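# Close, latch and start a thermal cycler

## Task

Bring the thermal cycler's lid down by guiding it with the gripper (never let it fall or bang shut) and latch it: the lid must be fully closed and its handle pushed all the way down onto its stop. Then press START so the cycler reads Running. The cycler is loose on the table and must finish within about a finger's width of its starting spot, still upright and barely rotated. The plate must stay lying flat in its block. Everything must stay in place with no help from the robot, so finish by releasing and moving the gripper away.

## Robot and tools

Robot: a single six-joint xArm6 with a two-finger parallel gripper. There is only one arm, so every motion command carries a single pose. The only camera is cam_wrist (672x504), fixed to the hand.

Frame: all positions and orientations use the scene frame. Its origin lies on the table surface straight below the arm's base, +z is up, and +y points left when facing along +x. Positions are in metres. Orientations are quaternions written w first (qw, qx, qy, qz). The gripper's fingers extend along its own +z axis and close along its own y axis. end_effector_position is the point between the pads when closed, roughly 2 cm short of the fingertips; when the fingers close, the tips advance about 10 mm along gripper +z.

A row is 8 numbers: x, y, z, qw, qx, qy, qz, opening. The first seven are an absolute target pose for the gripper in the scene frame, not an offset. opening runs from -1 (closed) to +1 (fully open, 0.084 m between pads). To keep the current orientation, repeat its quaternion in every row rather than copying a drifted reading. A target more than 0.6 m from the last reported position along any gripper axis is refused and nothing moves.

Tools:
- execute_actions {"actions": [...], "pictures": bool}. An empty list only returns the state (with pictures). One action {"rows": [[8 numbers], ...], "steps": n} holds up to 15 rows and 9 to 15 control steps of 1/30 s each (default 15); each row is used for one step, and the final row repeats if rows run out. One wait {"steps": n}, up to 300, sends nothing new and counts from the previous result, including time spent replying. The result is taken 9 steps before an action ends; those last steps run afterwards while you reply.
- move {"target": [8 numbers], "speed": m/s}. It drives the gripper in a straight line toward that absolute pose. speed is 0.002 to 0.5 (default 0.25), and turning is capped at twice that in rad/s. The path takes 0.5 to 10 s and is cut off after 10 s. The opening is applied when the move starts. The path does not slow down for obstacles, and the hand can lag, wander or overshoot the speed, especially with the arm stretched out. Its result adds a "move:" line: done means it settled near the target; off_target, moving, held or fault mean otherwise. limits=paced means the pose was clipped; limits=held means some steps were blocked and the arm may then jump faster. The distance to target is reported.
- wait {"seconds": 0 to 10}: lets the simulation run with no new command.
- zoom_image {"camera": "cam_wrist", "region": [x0, y0, x1, y1]}: magnifies part of the latest wrist image, in pixels from the top-left, at most 504x504.
- read_manual {"section": "licences"}: licence text only.
It cannot be undone.

Motion limits: on each step the commanded pose is clamped to within 70 mm and 16 degrees of the measured pose. Damped inverse kinematics then tracks it, giving position priority over orientation. When an action ends, the arm keeps going only to the last clamped pose, so read the reported pose and send the remainder next. Joint speeds are capped at 3.14 rad/s. Joint ranges (rad): waist ±6.283, shoulder -2.059 to 2.094, elbow -3.927 to 0.192, forearm roll ±6.283, wrist pitch -1.693 to 3.142, wrist roll ±6.283.

Result lines: the state line gives the gripper position, quaternion and velocities. grip_measured is the actual finger opening on the same -1..1 scale. "pose unreachable" and HELD mark steps that the clearance check altered or blocked; the mounting block under the base counts as part of the arm. "Hand target" appears only when no steps are pending. MOTOR HOT appears from 65 °C; at 80 °C an OVER-TEMPERATURE FAULT brakes the arm until it cools. The printed hand position can be slightly off, more so far from the base.

Gripping: to hold something, keep commanding an opening clearly below grip_measured; the larger the gap, the harder the squeeze (about 24 N per pad at most). Grip plates, blocks or reservoirs only across their width, on the body above the flange. Do not force a pad down over a base flange, because it can jam there.

Latching: the lid counts as latched only if it is completely closed and the handle rests fully down on its stop. If the lid is down but not latched, try swinging the handle all the way up, even if the lid rises with it, and then down onto its stop, keeping hold the whole time. START does nothing until the lid is latched.

Avoid: dropping or slamming the lid, striking things fast, pressing far past a contact (faster and deeper presses hit harder), shoving the cycler out of place or tipping it, disturbing the plate, and knocking anything off the table, which ends the scene. A torque fault (a joint hitting its load limit: waist and shoulder 44.5, elbow and forearm roll 26.7, wrist pitch and wrist roll 17.8 N m, including carried weight) makes the arm back off and stop for 10 s. Holding loads heats the motors. The simulation keeps running while you compose replies. When done, open the hand and withdraw before calling finished_scene.

Each tool is called after "Call:" by a JSON object that holds its "fn" and its "kwargs".

## Session

Call:
{"fn": "execute_actions", "kwargs": {"actions": []}}

Scene clock: 0.00 s of 7800.00 s.
end_effector_position=(+0.4572, +0.1049, +0.3924) grip_measured=+1.00 end_effector_quat_wxyz=(+0.447, +0.223, +0.856, -0.133) end_effector_velocity=(+0.000, +0.000, -0.001) end_effector_angular_velocity=(-0.001, +0.002, -0.000)
Joint positions: [ 0.389 -0.349 -0.855 -1.006  0.919 -1.64   0.084]
Joint velocities: [ 0.     0.002  0.    -0.     0.    -0.    -0.   ]
Hand target: +0.457, +0.105, +0.392; +0.447, +0.223, +0.856, -0.133

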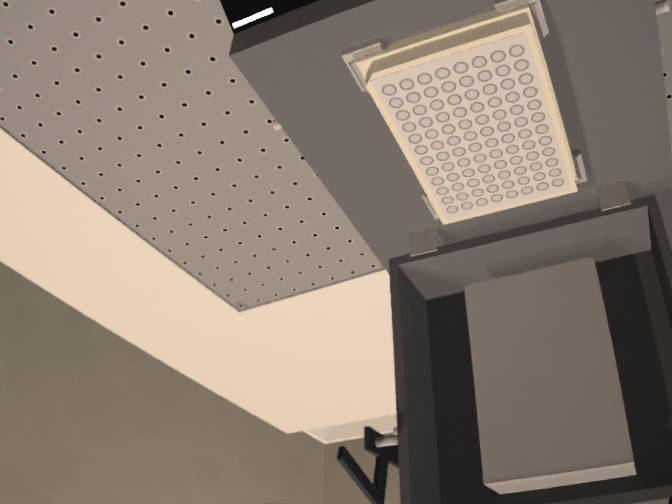

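Call:
{"fn": "move", "kwargs": {"target": [0.33,0.08,0.5,0.5,0,0.866,0,1]}}

Scene clock: 3.00 s of 7800.00 s.
end_effector_position=(+0.3303, +0.0800, +0.5000) grip_measured=+1.00 end_effector_quat_wxyz=(+0.500, +0.001, +0.866, -0.001) end_effector_velocity=(-0.001, -0.000, +0.001) end_effector_angular_velocity=(+0.004, +0.001, +0.009)
Joint positions: [ 0.207 -1.071 -0.547 -0.367  0.678 -2.669  0.084]
Joint velocities: [-0.007 -0.005 -0.001  0.025 -0.001 -0.026  0.   ]
Hand target: +0.330, +0.080, +0.500; +0.500, +0.000, +0.866, -0.000
Off the commanded pose: 0.000 m, 0 deg.
Kept back: nothing.
move: done
camera_calibration (this result's frames):
cam_wrist: T_world_to_cam=[[0.00576588, 0.999975, -0.00400285, -0.0464077], [0.50681, 0.000528496, 0.862058, -0.527226], [0.862039, -0.00699921, -0.506794, 0.103072], [0, 0, 0, 1]] pos_world=[0.178619, 0.0474066, 0.50655]

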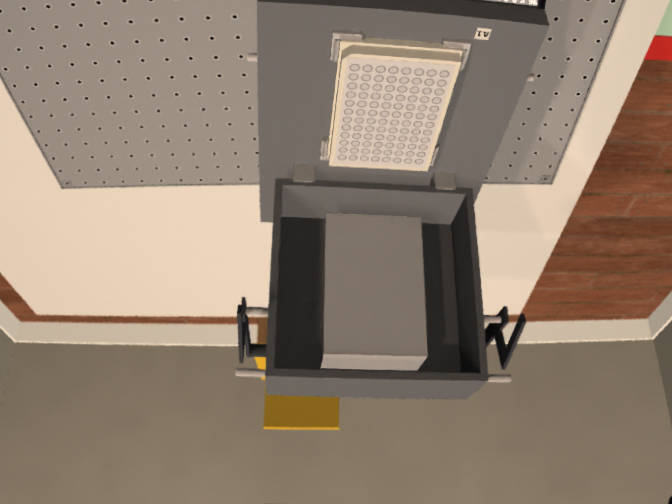

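Call:
{"fn": "move", "kwargs": {"target": [0.62,-0.15,0.40,0.354,-0.612,0.612,0.354,1]}}

Scene clock: 8.00 s of 7800.00 s.
end_effector_position=(+0.6189, -0.1500, +0.3992) grip_measured=+1.00 end_effector_quat_wxyz=(+0.442, -0.552, +0.656, +0.264) end_effector_velocity=(+0.002, -0.002, -0.004) end_effector_angular_velocity=(+0.007, +0.004, -0.005)
Joint positions: [-0.683  1.055 -2.697  1.087  1.872 -4.883  0.084]
Joint velocities: [-0.001  0.011 -0.005  0.004 -0.003  0.003 -0.   ]
Hand target: +0.619, -0.150, +0.399; +0.443, -0.551, +0.656, +0.264
Off the commanded pose: 0.001 m, 17 deg; orientation clipped at the last step of the last action.
elbow stopped short: the move would have taken joint 3 (elbow) straighter than the controller allows; a more bent joint 3 avoids this.
Kept back: nothing.
move: off_target; limits=paced
camera_calibration (this result's frames):
cam_wrist: T_world_to_cam=[[-0.955642, 0.256103, -0.145465, 0.721494], [0.00138176, 0.49778, 0.867302, -0.201243], [0.294529, 0.828629, -0.476053, 0.265916], [0, 0, 0, 1]] pos_world=[0.611448, -0.304948, 0.406081]

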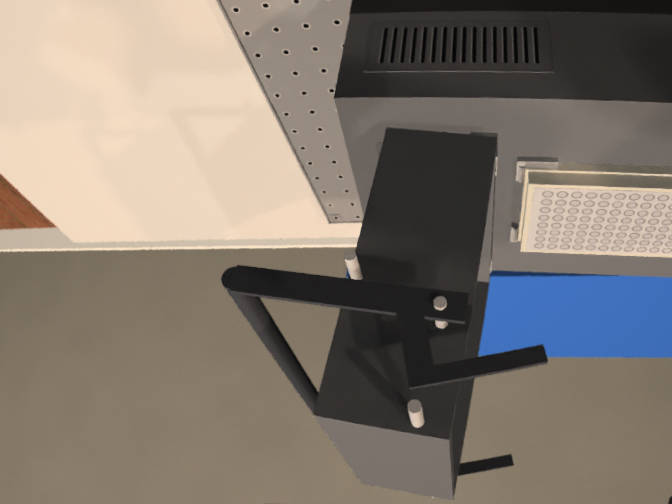

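Call:
{"fn": "move", "kwargs": {"target": [0.68,-0.075,0.243,0.594,-0.293,0.708,0.246,-1], "speed": 0.2}}

Scene clock: 12.60 s of 7800.00 s.
end_effector_position=(+0.6795, -0.0751, +0.2435) grip_measured=-1.00 end_effector_quat_wxyz=(+0.593, -0.294, +0.708, +0.246) end_effector_velocity=(+0.000, +0.001, -0.004) end_effector_angular_velocity=(+0.006, +0.001, -0.007)
Joint positions: [-0.487  0.686 -1.524  1.667  1.168 -5.369  0.   ]
Joint velocities: [ 0.003  0.003  0.008  0.014 -0.004 -0.008  0.   ]
Hand target: +0.679, -0.075, +0.243; +0.593, -0.293, +0.708, +0.246
Off the commanded pose: 0.001 m, 0 deg.
Kept back: nothing.
move: done
camera_calibration (this result's frames):
cam_wrist: T_world_to_cam=[[-0.704414, 0.709784, -0.00266827, 0.566089], [0.128159, 0.130885, 0.983079, -0.245404], [0.698123, 0.692153, -0.183163, -0.24392], [0, 0, 0, 1]] pos_world=[0.600499, -0.200851, 0.198085]

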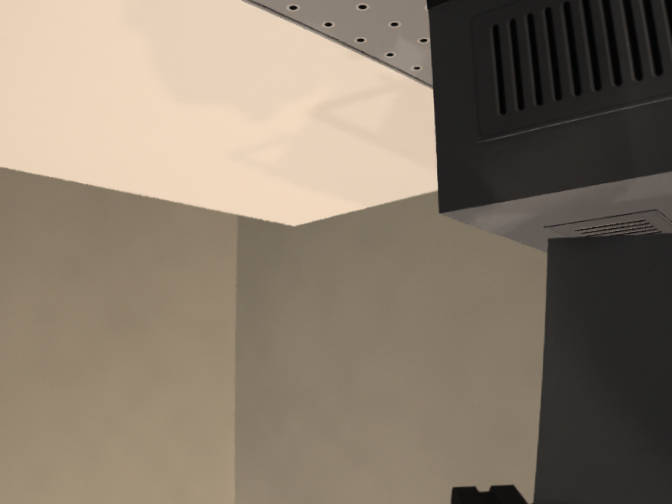

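Call:
{"fn": "move", "kwargs": {"target": [0.724,-0.03,0.238,0.594,-0.293,0.708,0.246,-1], "speed": 0.08}}

Call:
{"fn": "move", "kwargs": {"target": [0.712,-0.032,0.30,0.594,-0.293,0.708,0.246,-1], "speed": 0.04}}

Scene clock: 16.40 s of 7800.00 s.
end_effector_position=(+0.7239, -0.0337, +0.2378) grip_measured=-1.00 end_effector_quat_wxyz=(+0.594, -0.291, +0.709, +0.244) end_effector_velocity=(+0.001, +0.003, -0.001) end_effector_angular_velocity=(+0.001, +0.002, +0.004)
Joint positions: [-0.384  0.782 -1.662  1.724  1.079 -5.334  0.   ]
Joint velocities: [ 0.005  0.005 -0.004  0.    -0.001  0.002  0.   ]
Hand target: +0.724, -0.030, +0.238; +0.594, -0.293, +0.708, +0.246
Off the commanded pose: 0.004 m, 0 deg.
Kept back: nothing.
move: off_target
camera_calibration (this result's frames):
cam_wrist: T_world_to_cam=[[-0.699259, 0.714866, -0.00178074, 0.564152], [0.12938, 0.129005, 0.983168, -0.251942], [0.703063, 0.687258, -0.182697, -0.308465], [0, 0, 0, 1]] pos_world=[0.643955, -0.158796, 0.19235]

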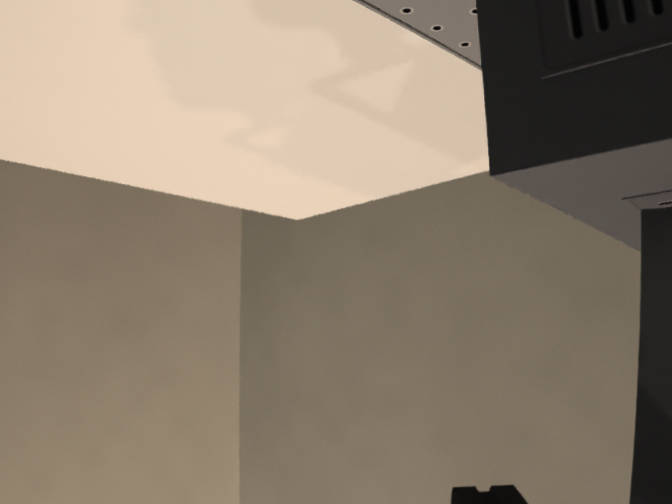

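Scene clock: 18.23 s of 7800.00 s.
end_effector_position=(+0.7125, -0.0313, +0.3020) grip_measured=-1.00 end_effector_quat_wxyz=(+0.595, -0.294, +0.707, +0.246) end_effector_velocity=(-0.003, -0.001, -0.007) end_effector_angular_velocity=(-0.004, +0.017, -0.001)
Joint positions: [-0.387  0.651 -1.618  1.674  1.079 -5.238  0.   ]
Joint velocities: [-0.001 -0.001  0.012 -0.009 -0.005  0.004  0.   ]
Hand target: +0.712, -0.032, +0.300; +0.594, -0.293, +0.708, +0.246
Off the commanded pose: 0.002 m, 0 deg.
Kept back: nothing.
move: done
camera_calibration (this result's frames):
cam_wrist: T_world_to_cam=[[-0.704298, 0.709895, -0.00364182, 0.558637], [0.124498, 0.128564, 0.983855, -0.310572], [0.698902, 0.692474, -0.178928, -0.288455], [0, 0, 0, 1]] pos_world=[0.633714, -0.156898, 0.255979]

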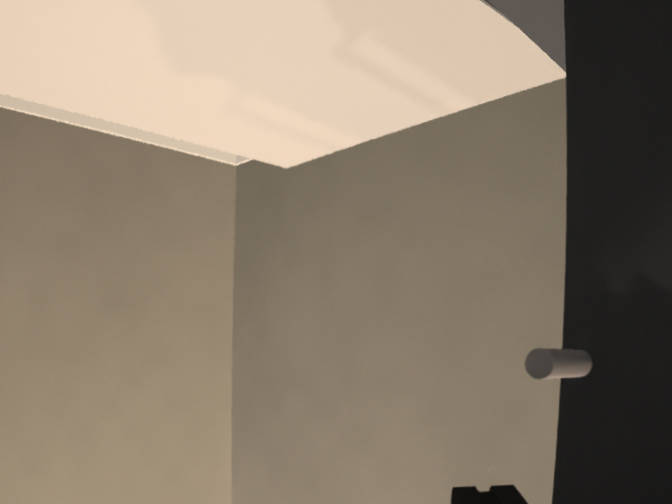

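Call:
{"fn": "move", "kwargs": {"target": [0.705,-0.045,0.325,0.594,-0.293,0.708,0.246,-1], "speed": 0.03}}

Call:
{"fn": "move", "kwargs": {"target": [0.66,-0.13,0.40,0.594,-0.293,0.708,0.246,-1], "speed": 0.1}}

Scene clock: 19.77 s of 7800.00 s.
end_effector_position=(+0.7051, -0.0449, +0.3249) grip_measured=-1.00 end_effector_quat_wxyz=(+0.594, -0.293, +0.708, +0.246) end_effector_velocity=(-0.000, -0.000, -0.001) end_effector_angular_velocity=(+0.001, +0.004, +0.001)
Joint positions: [-0.415  0.611 -1.616  1.636  1.096 -5.19   0.   ]
Joint velocities: [-0.001  0.     0.001 -0.002  0.001  0.003  0.   ]
Hand target: +0.705, -0.045, +0.325; +0.594, -0.293, +0.708, +0.246
Off the commanded pose: 0.000 m, 0 deg.
Kept back: nothing.
move: done
camera_calibration (this result's frames):
cam_wrist: T_world_to_cam=[[-0.703483, 0.710711, -0.0015257, 0.561917], [0.128067, 0.128876, 0.983356, -0.332837], [0.699078, 0.691579, -0.181681, -0.268986], [0, 0, 0, 1]] pos_world=[0.625967, -0.17044, 0.279285]

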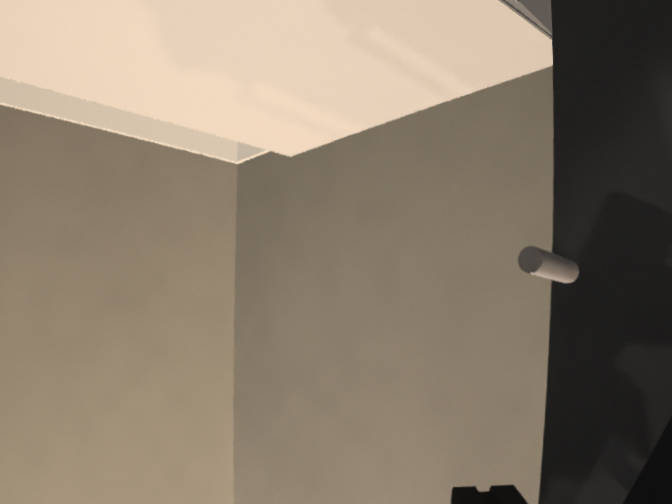

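Scene clock: 21.37 s of 7800.00 s.
end_effector_position=(+0.6602, -0.1296, +0.3995) grip_measured=-1.00 end_effector_quat_wxyz=(+0.594, -0.293, +0.708, +0.246) end_effector_velocity=(-0.001, -0.001, +0.003) end_effector_angular_velocity=(-0.001, -0.002, +0.001)
Joint positions: [-0.594  0.518 -1.661  1.493  1.256 -5.041  0.   ]
Joint velocities: [-0.003 -0.001 -0.005 -0.003  0.004  0.003  0.   ]
Hand target: +0.660, -0.130, +0.400; +0.594, -0.293, +0.708, +0.246
Off the commanded pose: 0.001 m, 0 deg.
Kept back: nothing.
move: done
camera_calibration (this result's frames):
cam_wrist: T_world_to_cam=[[-0.703563, 0.710633, -0.000580412, 0.590375], [0.128706, 0.128228, 0.983358, -0.390042], [0.698881, 0.691779, -0.181679, -0.165294], [0, 0, 0, 1]] pos_world=[0.581087, -0.255178, 0.353863]

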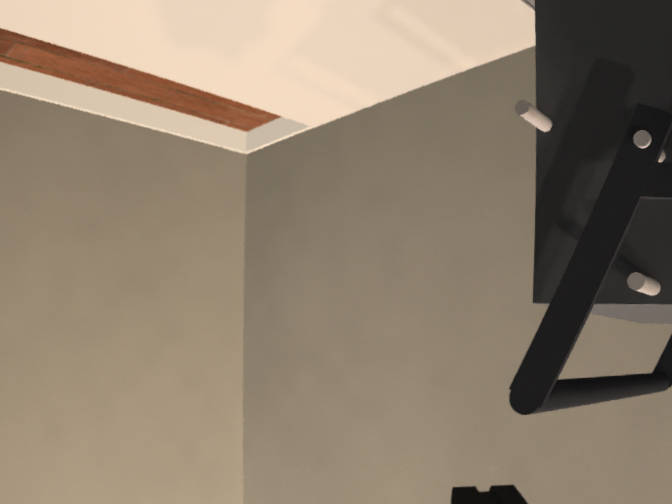

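Call:
{"fn": "move", "kwargs": {"target": [0.64,-0.03,0.45,0.177,-0.659,0.707,-0.189,-0.2]}}

Call:
{"fn": "move", "kwargs": {"target": [0.682,0.07,0.426,0.177,-0.659,0.707,-0.189,-0.2], "speed": 0.15}}

Scene clock: 26.23 s of 7800.00 s.
end_effector_position=(+0.6403, -0.0303, +0.4504) grip_measured=-0.22 end_effector_quat_wxyz=(-0.177, +0.659, -0.706, +0.189) end_effector_velocity=(+0.000, +0.001, -0.000) end_effector_angular_velocity=(-0.008, +0.002, +0.001)
Joint positions: [-0.146  0.314 -1.842  0.021  1.062 -4.71   0.035]
Joint velocities: [ 0.004  0.002 -0.004 -0.01   0.003  0.004 -0.   ]
Hand target: +0.640, -0.030, +0.451; -0.177, +0.659, -0.706, +0.189
Off the commanded pose: 0.001 m, 0 deg.
Kept back: nothing.
move: done
camera_calibration (this result's frames):
cam_wrist: T_world_to_cam=[[-0.860877, 0.0596476, -0.505305, 0.814148], [0.0727221, 0.997333, -0.0061672, 0.0576302], [0.503589, -0.042056, -0.862919, 0.198779], [0, 0, 0, 1]] pos_world=[0.596587, -0.0976786, 0.583278]

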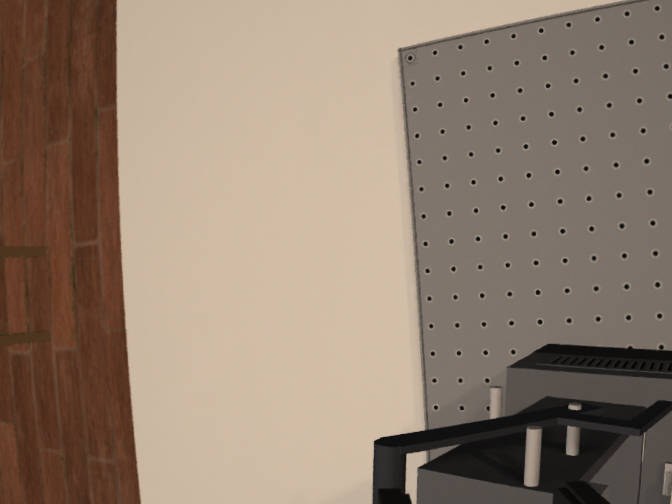

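Scene clock: 27.47 s of 7800.00 s.
end_effector_position=(+0.6820, +0.0696, +0.4264) grip_measured=-0.22 end_effector_quat_wxyz=(-0.177, +0.658, -0.707, +0.189) end_effector_velocity=(+0.001, +0.002, -0.004) end_effector_angular_velocity=(-0.002, +0.008, +0.001)
Joint positions: [ 0.023  0.495 -2.038 -0.065  1.082 -4.517  0.035]
Joint velocities: [ 0.004  0.011 -0.01  -0.002  0.007  0.002 -0.   ]
Hand target: +0.682, +0.070, +0.426; -0.177, +0.659, -0.707, +0.189
Off the commanded pose: 0.001 m, 0 deg.
Kept back: nothing.
move: done
camera_calibration (this result's frames):
cam_wrist: T_world_to_cam=[[-0.860923, 0.0602776, -0.505151, 0.831837], [0.0735693, 0.99727, -0.00638325, -0.0456559], [0.503387, -0.0426591, -0.863007, 0.161518], [0, 0, 0, 1]] pos_world=[0.6382, 0.00228038, 0.559304]

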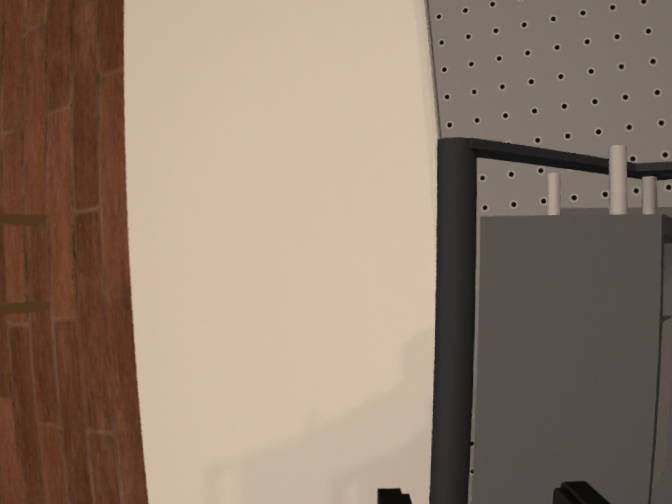

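Call:
{"fn": "move", "kwargs": {"target": [0.711,0.07,0.368,0.177,-0.659,0.707,-0.189,-0.2], "speed": 0.06}}

Call:
{"fn": "move", "kwargs": {"target": [0.711,0.07,0.368,0.177,-0.659,0.707,-0.189,-0.85]}}

Scene clock: 29.17 s of 7800.00 s.
end_effector_position=(+0.7108, +0.0700, +0.3686) grip_measured=-0.22 end_effector_quat_wxyz=(-0.177, +0.659, -0.706, +0.189) end_effector_velocity=(+0.001, +0.000, +0.005) end_effector_angular_velocity=(+0.001, -0.011, +0.000)
Joint positions: [ 0.021  0.587 -2.011 -0.069  0.963 -4.511  0.035]
Joint velocities: [ 0.    -0.002 -0.006  0.    -0.003  0.    -0.   ]
Hand target: +0.711, +0.070, +0.368; -0.177, +0.659, -0.707, +0.189
Off the commanded pose: 0.001 m, 0 deg.
Kept back: nothing.
move: done
camera_calibration (this result's frames):
cam_wrist: T_world_to_cam=[[-0.861126, 0.0598791, -0.504853, 0.827493], [0.073052, 0.997308, -0.00631677, -0.0482321], [0.503116, -0.04232, -0.863182, 0.0973346], [0, 0, 0, 1]] pos_world=[0.667129, 0.0026719, 0.501475]

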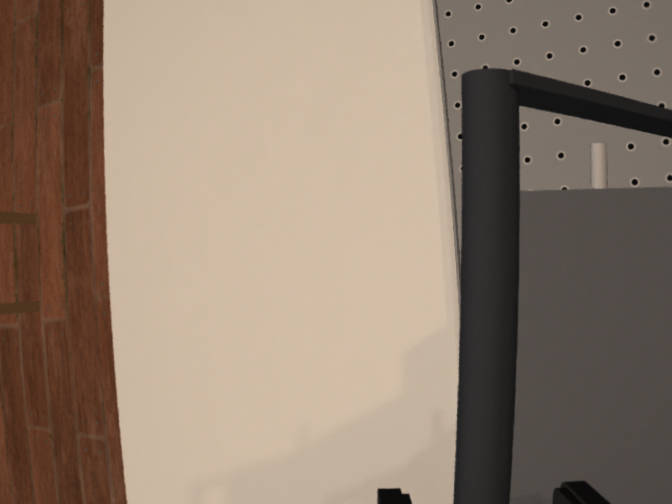

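Scene clock: 29.87 s of 7800.00 s.
end_effector_position=(+0.7113, +0.0700, +0.3699) grip_measured=-0.74 end_effector_quat_wxyz=(-0.178, +0.658, -0.706, +0.190) end_effector_velocity=(-0.000, +0.000, +0.000) end_effector_angular_velocity=(+0.000, +0.001, -0.000)
Joint positions: [ 0.021  0.587 -2.013 -0.069  0.962 -4.511  0.012]
Joint velocities: [ 0.    -0.    -0.     0.     0.001  0.    -0.   ]
Hand target: +0.711, +0.070, +0.368; -0.177, +0.659, -0.707, +0.189
Off the commanded pose: 0.002 m, 0 deg.
Kept back: nothing.
move: done
camera_calibration (this result's frames):
cam_wrist: T_world_to_cam=[[-0.859527, 0.060161, -0.507538, 0.828454], [0.0732559, 0.997296, -0.00584602, -0.0485261], [0.505814, -0.042205, -0.86161, 0.0957564], [0, 0, 0, 1]] pos_world=[0.667198, 0.0025957, 0.502693]

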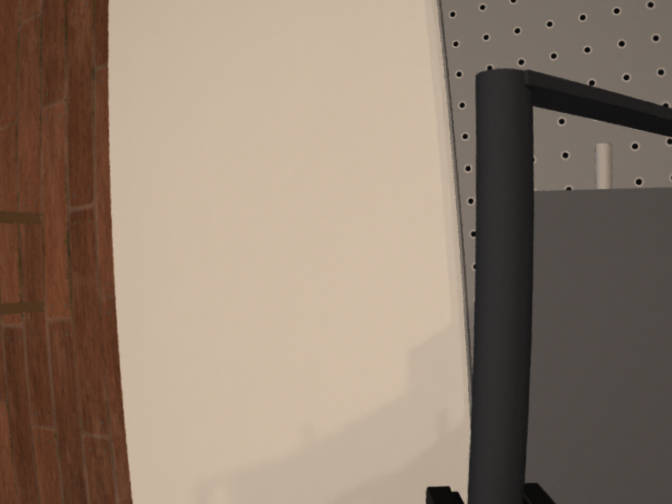

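Call:
{"fn": "move", "kwargs": {"target": [0.681,0.072,0.363,0.177,-0.659,0.707,-0.189,-0.9], "speed": 0.03}}

Call:
{"fn": "move", "kwargs": {"target": [0.636,0.075,0.355,0.177,-0.659,0.707,-0.189,-0.9], "speed": 0.04}}

Scene clock: 32.40 s of 7800.00 s.
end_effector_position=(+0.6810, +0.0723, +0.3624) grip_measured=-0.74 end_effector_quat_wxyz=(-0.176, +0.659, -0.707, +0.188) end_effector_velocity=(-0.001, -0.000, +0.000) end_effector_angular_velocity=(-0.000, -0.002, -0.000)
Joint positions: [ 0.029  0.449 -1.789 -0.077  0.881 -4.494  0.012]
Joint velocities: [-0.    -0.006  0.01  -0.001 -0.006  0.001 -0.   ]
Hand target: +0.681, +0.072, +0.363; -0.177, +0.659, -0.707, +0.189
Off the commanded pose: 0.001 m, 0 deg.
Kept back: nothing.
move: done
camera_calibration (this result's frames):
cam_wrist: T_world_to_cam=[[-0.862186, 0.0596194, -0.503072, 0.798633], [0.0727664, 0.997328, -0.00651609, -0.0481356], [0.501339, -0.0422248, -0.86422, 0.108709], [0, 0, 0, 1]] pos_world=[0.637572, 0.00498312, 0.495404]

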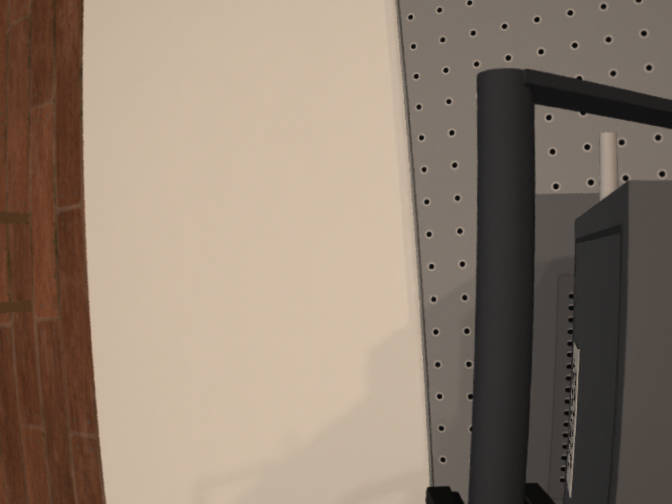

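Scene clock: 33.87 s of 7800.00 s.
end_effector_position=(+0.6361, +0.0755, +0.3548) grip_measured=-0.74 end_effector_quat_wxyz=(-0.177, +0.659, -0.706, +0.189) end_effector_velocity=(-0.001, -0.000, +0.003) end_effector_angular_velocity=(+0.001, -0.006, -0.001)
Joint positions: [ 0.041  0.275 -1.525 -0.091  0.793 -4.468  0.012]
Joint velocities: [-0.001 -0.008  0.007 -0.001 -0.005  0.001 -0.   ]
Hand target: +0.636, +0.075, +0.355; -0.177, +0.659, -0.707, +0.189
Off the commanded pose: 0.001 m, 0 deg.
Kept back: nothing.
move: done
camera_calibration (this result's frames):
cam_wrist: T_world_to_cam=[[-0.861837, 0.0594394, -0.503691, 0.755896], [0.0725064, 0.997348, -0.00636695, -0.0479636], [0.501976, -0.0420081, -0.863861, 0.124225], [0, 0, 0, 1]] pos_world=[0.592579, 0.00812481, 0.487745]

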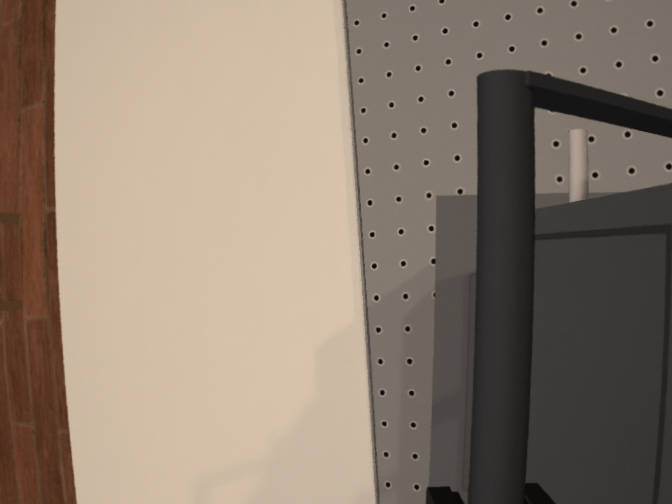

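Working.

Call:
{"fn": "move", "kwargs": {"target": [0.589,0.079,0.338,0.089,-0.676,0.725,-0.095,-0.9], "speed": 0.06}}

Call:
{"fn": "move", "kwargs": {"target": [0.556,0.081,0.318,0,-0.682,0.732,0,-0.9], "speed": 0.06}}

Call:
{"fn": "move", "kwargs": {"target": [0.535,0.0825,0.30,0,-0.682,0.732,0,-0.9], "speed": 0.025}}

Scene clock: 36.83 s of 7800.00 s.
end_effector_position=(+0.5891, +0.0788, +0.3379) grip_measured=-0.74 end_effector_quat_wxyz=(-0.089, +0.676, -0.725, +0.095) end_effector_velocity=(-0.001, +0.000, -0.000) end_effector_angular_velocity=(+0.001, +0.006, -0.000)
Joint positions: [ 0.044  0.297 -1.629 -0.02   1.129 -4.509  0.012]
Joint velocities: [ 0.     0.003 -0.006  0.002  0.009 -0.001 -0.   ]
Hand target: +0.589, +0.079, +0.338; -0.089, +0.676, -0.725, +0.095
Off the commanded pose: 0.000 m, 0 deg.
Kept back: nothing.
move: done
camera_calibration (this result's frames):
cam_wrist: T_world_to_cam=[[-0.962413, 0.0668362, -0.263237, 0.68414], [0.0713646, 0.997421, -0.00766754, -0.0468301], [0.262046, -0.0261652, -0.964701, 0.307491], [0, 0, 0, 1]] pos_world=[0.58119, 0.0090296, 0.476369]

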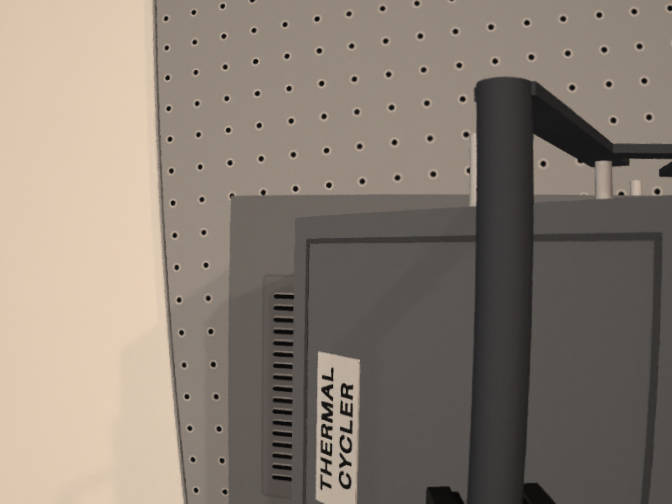

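Scene clock: 39.33 s of 7800.00 s.
end_effector_position=(+0.5560, +0.0810, +0.3179) grip_measured=-0.74 end_effector_quat_wxyz=(-0.000, +0.682, -0.732, +0.000) end_effector_velocity=(-0.001, -0.000, -0.000) end_effector_angular_velocity=(-0.001, +0.007, +0.001)
Joint positions: [ 0.036  0.416 -1.816  0.032  1.454 -4.531  0.012]
Joint velocities: [-0.     0.004 -0.006 -0.     0.009 -0.001  0.   ]
Hand target: +0.556, +0.081, +0.318; -0.000, +0.682, -0.732, -0.000
Off the commanded pose: 0.000 m, 0 deg.
Kept back: nothing.
move: done
camera_calibration (this result's frames):
cam_wrist: T_world_to_cam=[[-0.997547, 0.0697903, -0.00532203, 0.584232], [0.0698321, 0.997526, -0.00811829, -0.0458765], [0.00474229, -0.00847003, -0.999953, 0.449768], [0, 0, 0, 1]] pos_world=[0.58387, 0.00879883, 0.452484]

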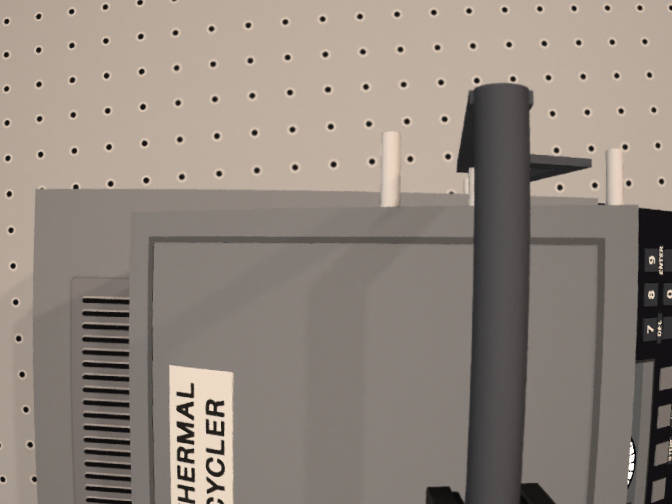

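Scene clock: 40.73 s of 7800.00 s.
end_effector_position=(+0.5350, +0.0826, +0.3000) grip_measured=-0.74 end_effector_quat_wxyz=(+0.000, +0.682, -0.732, -0.000) end_effector_velocity=(-0.000, -0.000, -0.001) end_effector_angular_velocity=(-0.000, -0.003, -0.000)
Joint positions: [ 0.045  0.328 -1.642  0.033  1.368 -4.526  0.012]
Joint velocities: [ 0.    -0.004  0.008 -0.    -0.007  0.    -0.   ]
Hand target: +0.535, +0.083, +0.300; -0.000, +0.682, -0.732, -0.000
Off the commanded pose: 0.000 m, 0 deg.
Kept back: nothing.
move: done
camera_calibration (this result's frames):
cam_wrist: T_world_to_cam=[[-0.997574, 0.0694558, -0.00472501, 0.562941], [0.0694931, 0.997548, -0.00825352, -0.0459091], [0.00414017, -0.00856185, -0.999955, 0.432362], [0, 0, 0, 1]] pos_world=[0.562975, 0.0103989, 0.434623]

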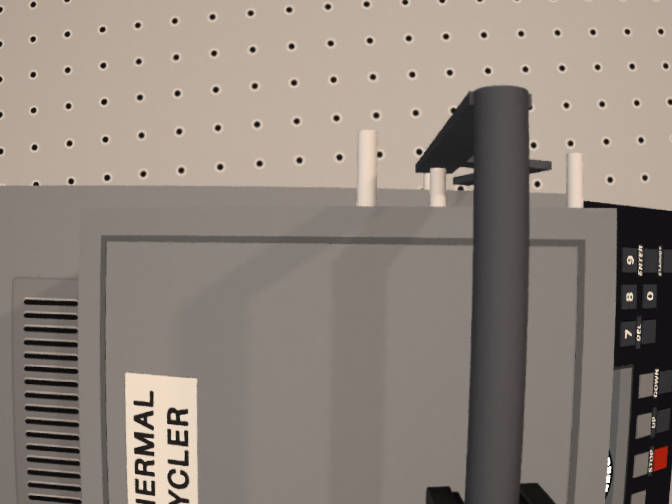

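Call:
{"fn": "move", "kwargs": {"target": [0.53,0.083,0.289,0,-0.682,0.732,0,-0.9], "speed": 0.01}}

Call:
{"fn": "move", "kwargs": {"target": [0.494,0.0855,0.283,0,-0.682,0.732,0,-0.9], "speed": 0.025}}

Scene clock: 42.77 s of 7800.00 s.
end_effector_position=(+0.5300, +0.0830, +0.2890) grip_measured=-0.74 end_effector_quat_wxyz=(+0.000, +0.682, -0.732, -0.000) end_effector_velocity=(-0.001, +0.000, -0.002) end_effector_angular_velocity=(-0.000, +0.003, -0.000)
Joint positions: [ 0.047  0.309 -1.585  0.033  1.33  -4.524  0.012]
Joint velocities: [ 0.    -0.001  0.007  0.    -0.004  0.    -0.   ]
Hand target: +0.530, +0.083, +0.289; -0.000, +0.682, -0.732, -0.000
Off the commanded pose: 0.000 m, 0 deg.
Kept back: nothing.
move: done
camera_calibration (this result's frames):
cam_wrist: T_world_to_cam=[[-0.997561, 0.0696375, -0.00471511, 0.55779], [0.0696751, 0.997535, -0.00834265, -0.046111], [0.00412252, -0.00865083, -0.999954, 0.421404], [0, 0, 0, 1]] pos_world=[0.557905, 0.0107997, 0.42363]

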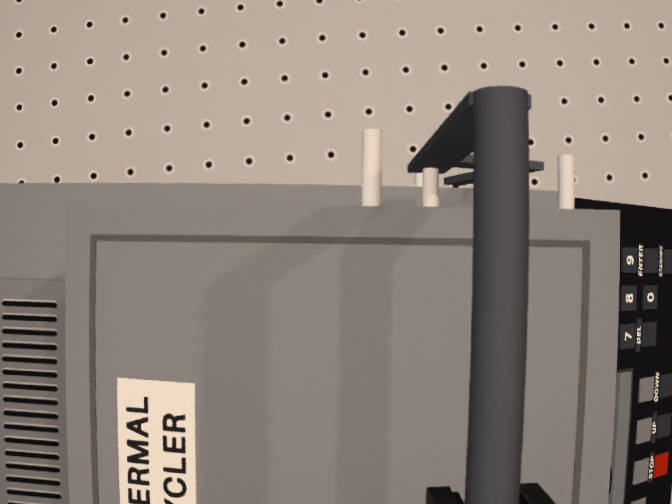

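Scene clock: 44.53 s of 7800.00 s.
end_effector_position=(+0.4942, +0.0854, +0.2812) grip_measured=-0.74 end_effector_quat_wxyz=(+0.001, +0.682, -0.732, -0.001) end_effector_velocity=(-0.001, -0.001, +0.001) end_effector_angular_velocity=(-0.000, -0.001, -0.001)
Joint positions: [ 0.061  0.184 -1.4    0.034  1.272 -4.513  0.012]
Joint velocities: [-0.001 -0.006  0.005 -0.     0.     0.    -0.   ]
Hand target: +0.494, +0.086, +0.283; -0.000, +0.682, -0.732, +0.000
Off the commanded pose: 0.002 m, 0 deg.
Kept back: nothing.
move: done
camera_calibration (this result's frames):
cam_wrist: T_world_to_cam=[[-0.99756, 0.0697659, -0.00270429, 0.521288], [0.0697875, 0.997522, -0.00893875, -0.0459316], [0.00207397, -0.00910566, -0.999956, 0.414807], [0, 0, 0, 1]] pos_world=[0.522361, 0.0132267, 0.415788]

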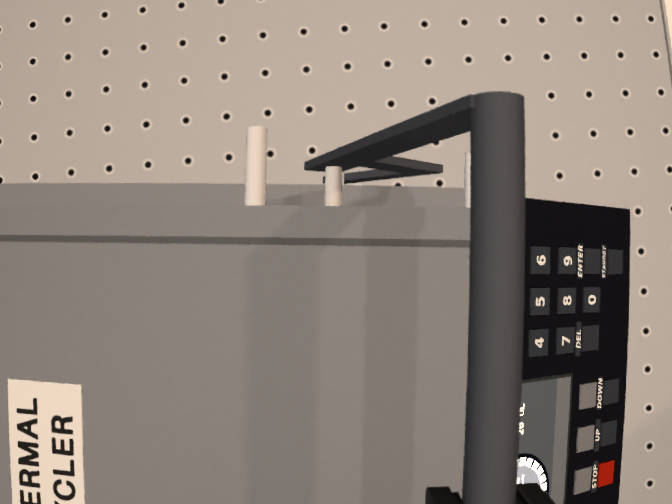

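Call:
{"fn": "move", "kwargs": {"target": [0.4745,0.087,0.274,0,-0.682,0.732,0,-0.9], "speed": 0.025}}

Call:
{"fn": "move", "kwargs": {"target": [0.453,0.0885,0.257,0,-0.682,0.732,0,-0.9], "speed": 0.025}}

Call:
{"fn": "move", "kwargs": {"target": [0.436,0.0895,0.2355,0,-0.682,0.732,0,-0.9], "speed": 0.025}}

Scene clock: 46.47 s of 7800.00 s.
end_effector_position=(+0.4744, +0.0875, +0.2765) grip_measured=-0.92 end_effector_quat_wxyz=(-0.001, +0.682, -0.731, +0.001) end_effector_velocity=(-0.000, -0.000, -0.003) end_effector_angular_velocity=(-0.001, +0.005, -0.001)
Joint positions: [ 0.071  0.113 -1.299  0.036  1.236 -4.505  0.003]
Joint velocities: [-0.     0.003  0.003 -0.    -0.001  0.001  0.   ]
Hand target: +0.474, +0.087, +0.274; -0.000, +0.682, -0.732, -0.000
Off the commanded pose: 0.003 m, 0 deg.
Kept back: nothing.
move: done
camera_calibration (this result's frames):
cam_wrist: T_world_to_cam=[[-0.997577, 0.069099, -0.00806472, 0.502985], [0.0691573, 0.99758, -0.00717936, -0.0468602], [0.00754912, -0.0077197, -0.999942, 0.407479], [0, 0, 0, 1]] pos_world=[0.501931, 0.0151367, 0.411175]

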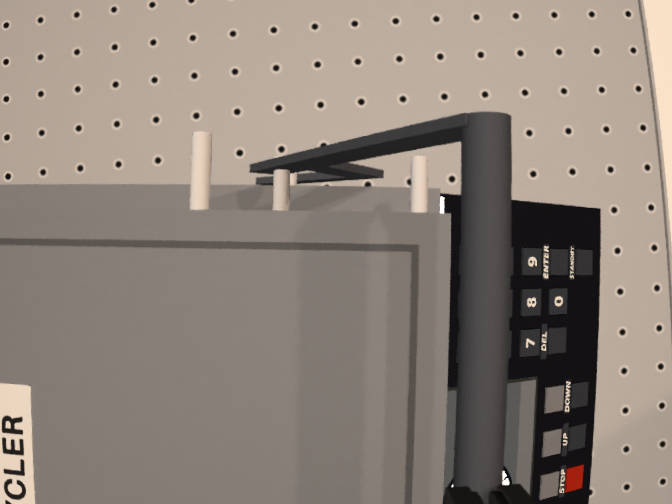

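Scene clock: 47.93 s of 7800.00 s.
end_effector_position=(+0.4530, +0.0883, +0.2570) grip_measured=-0.92 end_effector_quat_wxyz=(+0.000, +0.682, -0.732, -0.000) end_effector_velocity=(-0.001, +0.001, +0.001) end_effector_angular_velocity=(+0.001, -0.004, +0.000)
Joint positions: [ 0.081  0.053 -1.174  0.037  1.174 -4.497  0.003]
Joint velocities: [ 0.001 -0.005  0.005  0.001 -0.004  0.001 -0.   ]
Hand target: +0.453, +0.089, +0.257; -0.000, +0.682, -0.732, -0.000
Off the commanded pose: 0.000 m, 0 deg.
Kept back: nothing.
move: done
camera_calibration (this result's frames):
cam_wrist: T_world_to_cam=[[-0.997548, 0.0698273, -0.00463586, 0.480429], [0.069865, 0.99752, -0.00852524, -0.0463644], [0.00402907, -0.00882822, -0.999953, 0.389838], [0, 0, 0, 1]] pos_world=[0.48092, 0.0161439, 0.391652]

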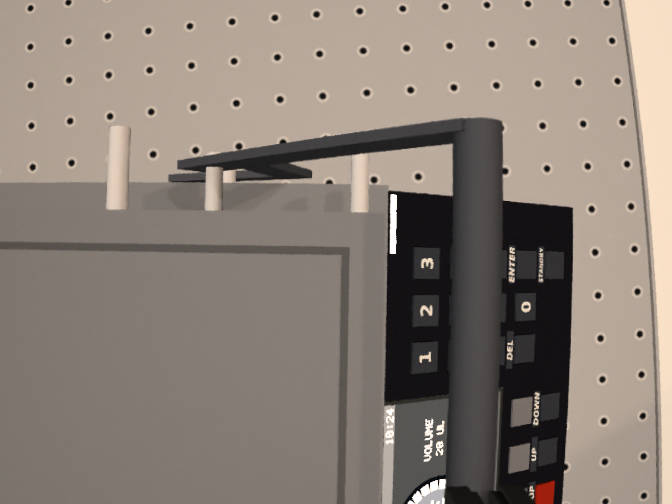

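Scene clock: 49.33 s of 7800.00 s.
end_effector_position=(+0.4360, +0.0895, +0.2356) grip_measured=-0.92 end_effector_quat_wxyz=(+0.000, +0.682, -0.732, -0.000) end_effector_velocity=(-0.000, +0.000, +0.000) end_effector_angular_velocity=(+0.001, -0.004, +0.000)
Joint positions: [ 0.091  0.012 -1.065  0.039  1.106 -4.49   0.003]
Joint velocities: [ 0.    -0.003  0.004 -0.    -0.005  0.    -0.   ]
Hand target: +0.436, +0.090, +0.236; -0.000, +0.682, -0.732, -0.000
Off the commanded pose: 0.000 m, 0 deg.
Kept back: nothing.
move: done
camera_calibration (this result's frames):
cam_wrist: T_world_to_cam=[[-0.99756, 0.0696582, -0.00472433, 0.463323], [0.069696, 0.997533, -0.00836208, -0.0464684], [0.00413019, -0.00867094, -0.999954, 0.368389], [0, 0, 0, 1]] pos_world=[0.46391, 0.0172738, 0.370172]

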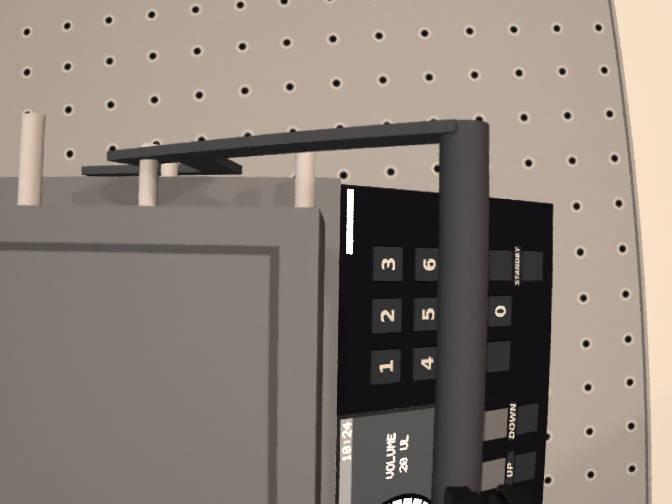

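Call:
{"fn": "move", "kwargs": {"target": [0.432,0.09,0.218,0,-0.682,0.732,0,-0.9], "speed": 0.015}}

Scene clock: 51.20 s of 7800.00 s.
end_effector_position=(+0.4319, +0.0900, +0.2180) grip_measured=-0.92 end_effector_quat_wxyz=(+0.000, +0.682, -0.732, -0.000) end_effector_velocity=(+0.001, +0.000, +0.000) end_effector_angular_velocity=(+0.001, -0.005, -0.000)
Joint positions: [ 0.095  0.015 -1.017  0.04   1.054 -4.488  0.003]
Joint velocities: [ 0.    -0.002  0.002  0.    -0.005  0.     0.   ]
Hand target: +0.432, +0.090, +0.218; -0.000, +0.682, -0.732, -0.000
Off the commanded pose: 0.000 m, 0 deg.
Kept back: nothing.
move: done
camera_calibration (this result's frames):
cam_wrist: T_world_to_cam=[[-0.997559, 0.0696603, -0.00474665, 0.45917], [0.0696982, 0.997533, -0.00833452, -0.0468509], [0.00415435, -0.00864502, -0.999954, 0.350878], [0, 0, 0, 1]] pos_world=[0.459857, 0.0177828, 0.352651]

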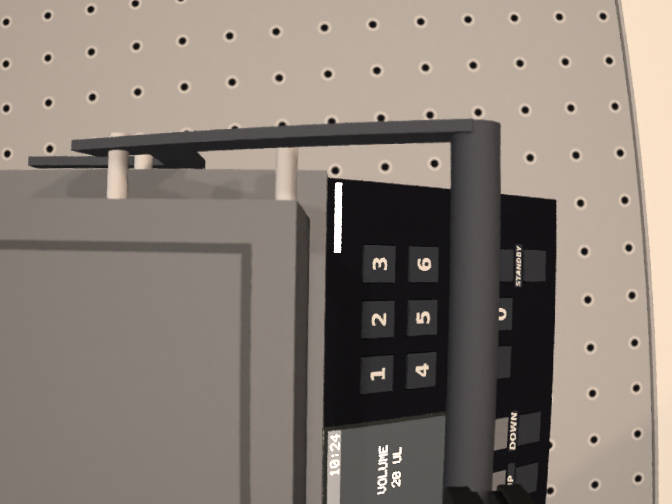

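Call:
{"fn": "move", "kwargs": {"target": [0.429,0.09,0.206,0,-0.682,0.732,0,-0.9], "speed": 0.01}}

Scene clock: 52.90 s of 7800.00 s.
end_effector_position=(+0.4314, +0.0903, +0.2107) grip_measured=-0.93 end_effector_quat_wxyz=(-0.004, +0.682, -0.732, +0.003) end_effector_velocity=(+0.000, +0.000, -0.000) end_effector_angular_velocity=(-0.000, -0.001, +0.001)
Joint positions: [ 0.097  0.014 -0.991  0.041  1.02  -4.487  0.003]
Joint velocities: [ 0.001 -0.     0.002 -0.    -0.003 -0.    -0.   ]
Hand target: +0.429, +0.090, +0.206; +0.000, +0.682, -0.732, -0.000
Off the commanded pose: 0.005 m, 1 deg.
Kept back: nothing.
move: off_target
camera_calibration (this result's frames):
cam_wrist: T_world_to_cam=[[-0.997468, 0.0696537, -0.014347, 0.460548], [0.0697471, 0.997546, -0.00611833, -0.0477217], [0.0138856, -0.0071035, -0.999878, 0.339161], [0, 0, 0, 1]] pos_world=[0.458001, 0.017935, 0.345435]

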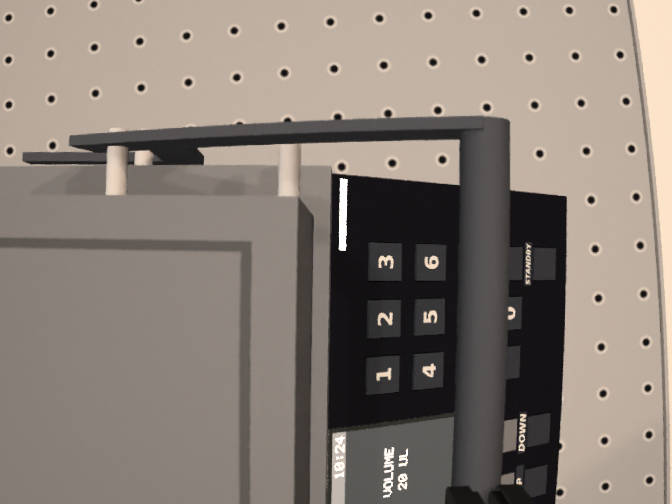

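On the stop. Look at the panel.

Call:
{"fn": "move", "kwargs": {"target": [0.37,0.16,0.29,0,-0.682,0.732,0,-1], "speed": 0.15}}

Scene clock: 54.43 s of 7800.00 s.
end_effector_position=(+0.3703, +0.1598, +0.2896) grip_measured=-1.00 end_effector_quat_wxyz=(+0.000, +0.681, -0.732, +0.000) end_effector_velocity=(-0.000, +0.001, +0.003) end_effector_angular_velocity=(+0.001, -0.004, +0.000)
Joint positions: [ 0.276 -0.178 -1.031  0.045  1.254 -4.301  0.   ]
Joint velocities: [ 0.003 -0.004 -0.004  0.     0.004  0.003  0.   ]
Hand target: +0.370, +0.160, +0.290; -0.000, +0.682, -0.732, +0.000
Off the commanded pose: 0.001 m, 0 deg.
Kept back: nothing.
move: done
camera_calibration (this result's frames):
cam_wrist: T_world_to_cam=[[-0.997516, 0.0702883, -0.00462887, 0.392994], [0.0703267, 0.997486, -0.00874672, -0.111696], [0.00400244, -0.00905053, -0.999951, 0.423452], [0, 0, 0, 1]] pos_world=[0.398179, 0.0876245, 0.424273]

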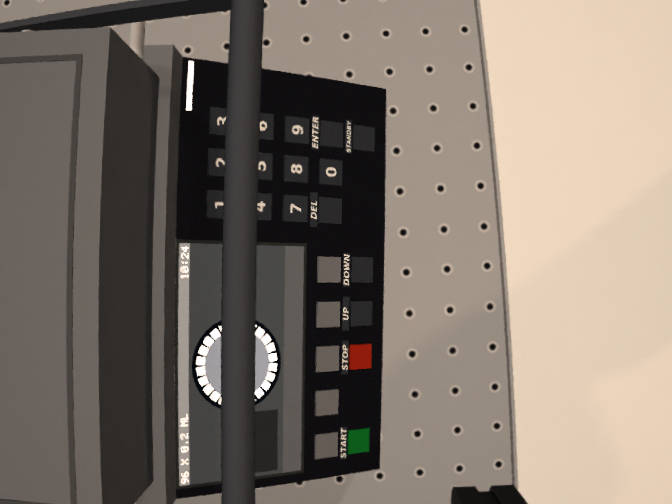

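Call:
{"fn": "move", "kwargs": {"target": [0.34,0.181,0.19,0.177,-0.659,0.707,-0.189,-1]}}

Call:
{"fn": "move", "kwargs": {"target": [0.374,0.181,0.1255,0.177,-0.659,0.707,-0.189,-1], "speed": 0.08}}

Call:
{"fn": "move", "kwargs": {"target": [0.387,0.181,0.103,0.177,-0.659,0.707,-0.189,-1], "speed": 0.012}}

Scene clock: 57.03 s of 7800.00 s.
end_effector_position=(+0.3397, +0.1814, +0.1903) grip_measured=-1.00 end_effector_quat_wxyz=(-0.177, +0.659, -0.706, +0.188) end_effector_velocity=(-0.000, -0.001, -0.001) end_effector_angular_velocity=(-0.006, -0.006, -0.005)
Joint positions: [ 0.448 -0.421 -0.371 -0.565  0.452 -3.641  0.   ]
Joint velocities: [ 0.002  0.003  0.002 -0.027  0.001  0.029  0.   ]
Hand target: +0.340, +0.181, +0.190; -0.177, +0.659, -0.706, +0.189
Off the commanded pose: 0.001 m, 0 deg.
Kept back: nothing.
move: done
camera_calibration (this result's frames):
cam_wrist: T_world_to_cam=[[-0.862016, 0.0593782, -0.50339, 0.41134], [0.0719406, 0.997394, -0.00554351, -0.133079], [0.501749, -0.0409928, -0.864041, 0.135257], [0, 0, 0, 1]] pos_world=[0.29629, 0.113852, 0.323195]

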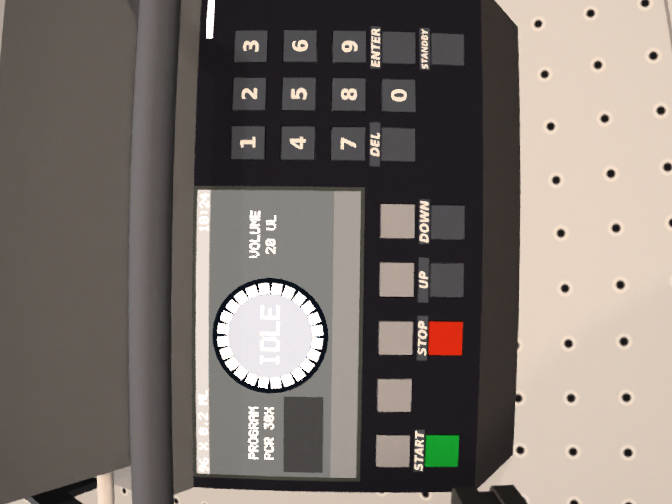

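Scene clock: 58.40 s of 7800.00 s.
end_effector_position=(+0.3737, +0.1811, +0.1257) grip_measured=-1.00 end_effector_quat_wxyz=(-0.177, +0.659, -0.707, +0.188) end_effector_velocity=(+0.001, +0.000, -0.001) end_effector_angular_velocity=(-0.001, -0.008, -0.002)
Joint positions: [ 0.329 -0.104 -0.457 -0.958  0.231 -3.325  0.   ]
Joint velocities: [-0.003  0.008 -0.005 -0.042 -0.003  0.04   0.   ]
Hand target: +0.374, +0.181, +0.125; -0.177, +0.659, -0.707, +0.188
Off the commanded pose: 0.000 m, 0 deg.
Kept back: nothing.
move: done
camera_calibration (this result's frames):
cam_wrist: T_world_to_cam=[[-0.86212, 0.0599778, -0.503142, 0.40803], [0.0727155, 0.997336, -0.00570693, -0.135881], [0.501459, -0.0415063, -0.864185, 0.0626235], [0, 0, 0, 1]] pos_world=[0.330248, 0.113645, 0.25864]

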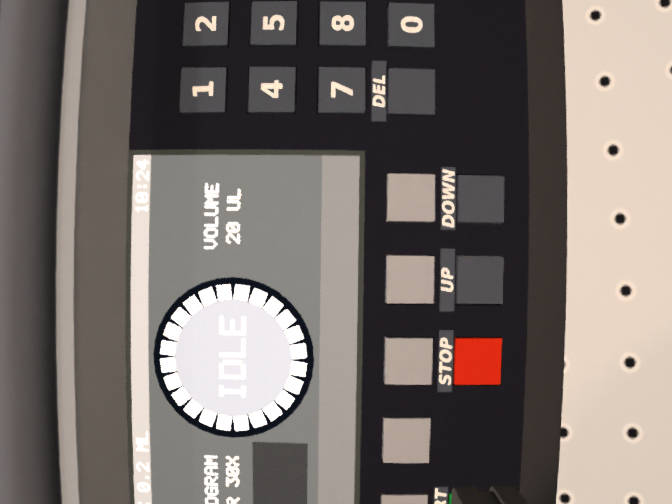

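Scene clock: 60.80 s of 7800.00 s.
end_effector_position=(+0.3868, +0.1810, +0.1031) grip_measured=-1.00 end_effector_quat_wxyz=(-0.177, +0.659, -0.707, +0.189) end_effector_velocity=(+0.001, +0.000, -0.001) end_effector_angular_velocity=(+0.001, -0.003, +0.000)
Joint positions: [ 0.293  0.016 -0.525 -1.162  0.19  -3.148  0.   ]
Joint velocities: [-0.002  0.005 -0.004 -0.022 -0.003  0.021  0.   ]
Hand target: +0.387, +0.181, +0.103; -0.177, +0.659, -0.707, +0.189
Off the commanded pose: 0.000 m, 0 deg.
Kept back: nothing.
move: done
camera_calibration (this result's frames):
cam_wrist: T_world_to_cam=[[-0.861791, 0.0600115, -0.5037, 0.407907], [0.0731959, 0.997297, -0.00641319, -0.136942], [0.501954, -0.0423956, -0.863855, 0.0364202], [0, 0, 0, 1]] pos_world=[0.343273, 0.113637, 0.236046]

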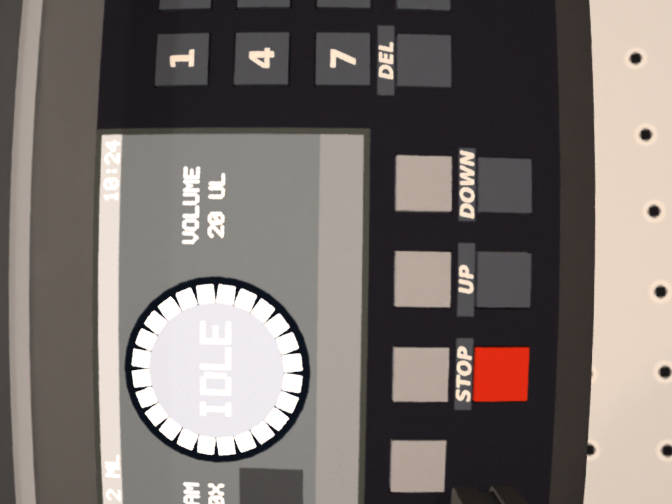

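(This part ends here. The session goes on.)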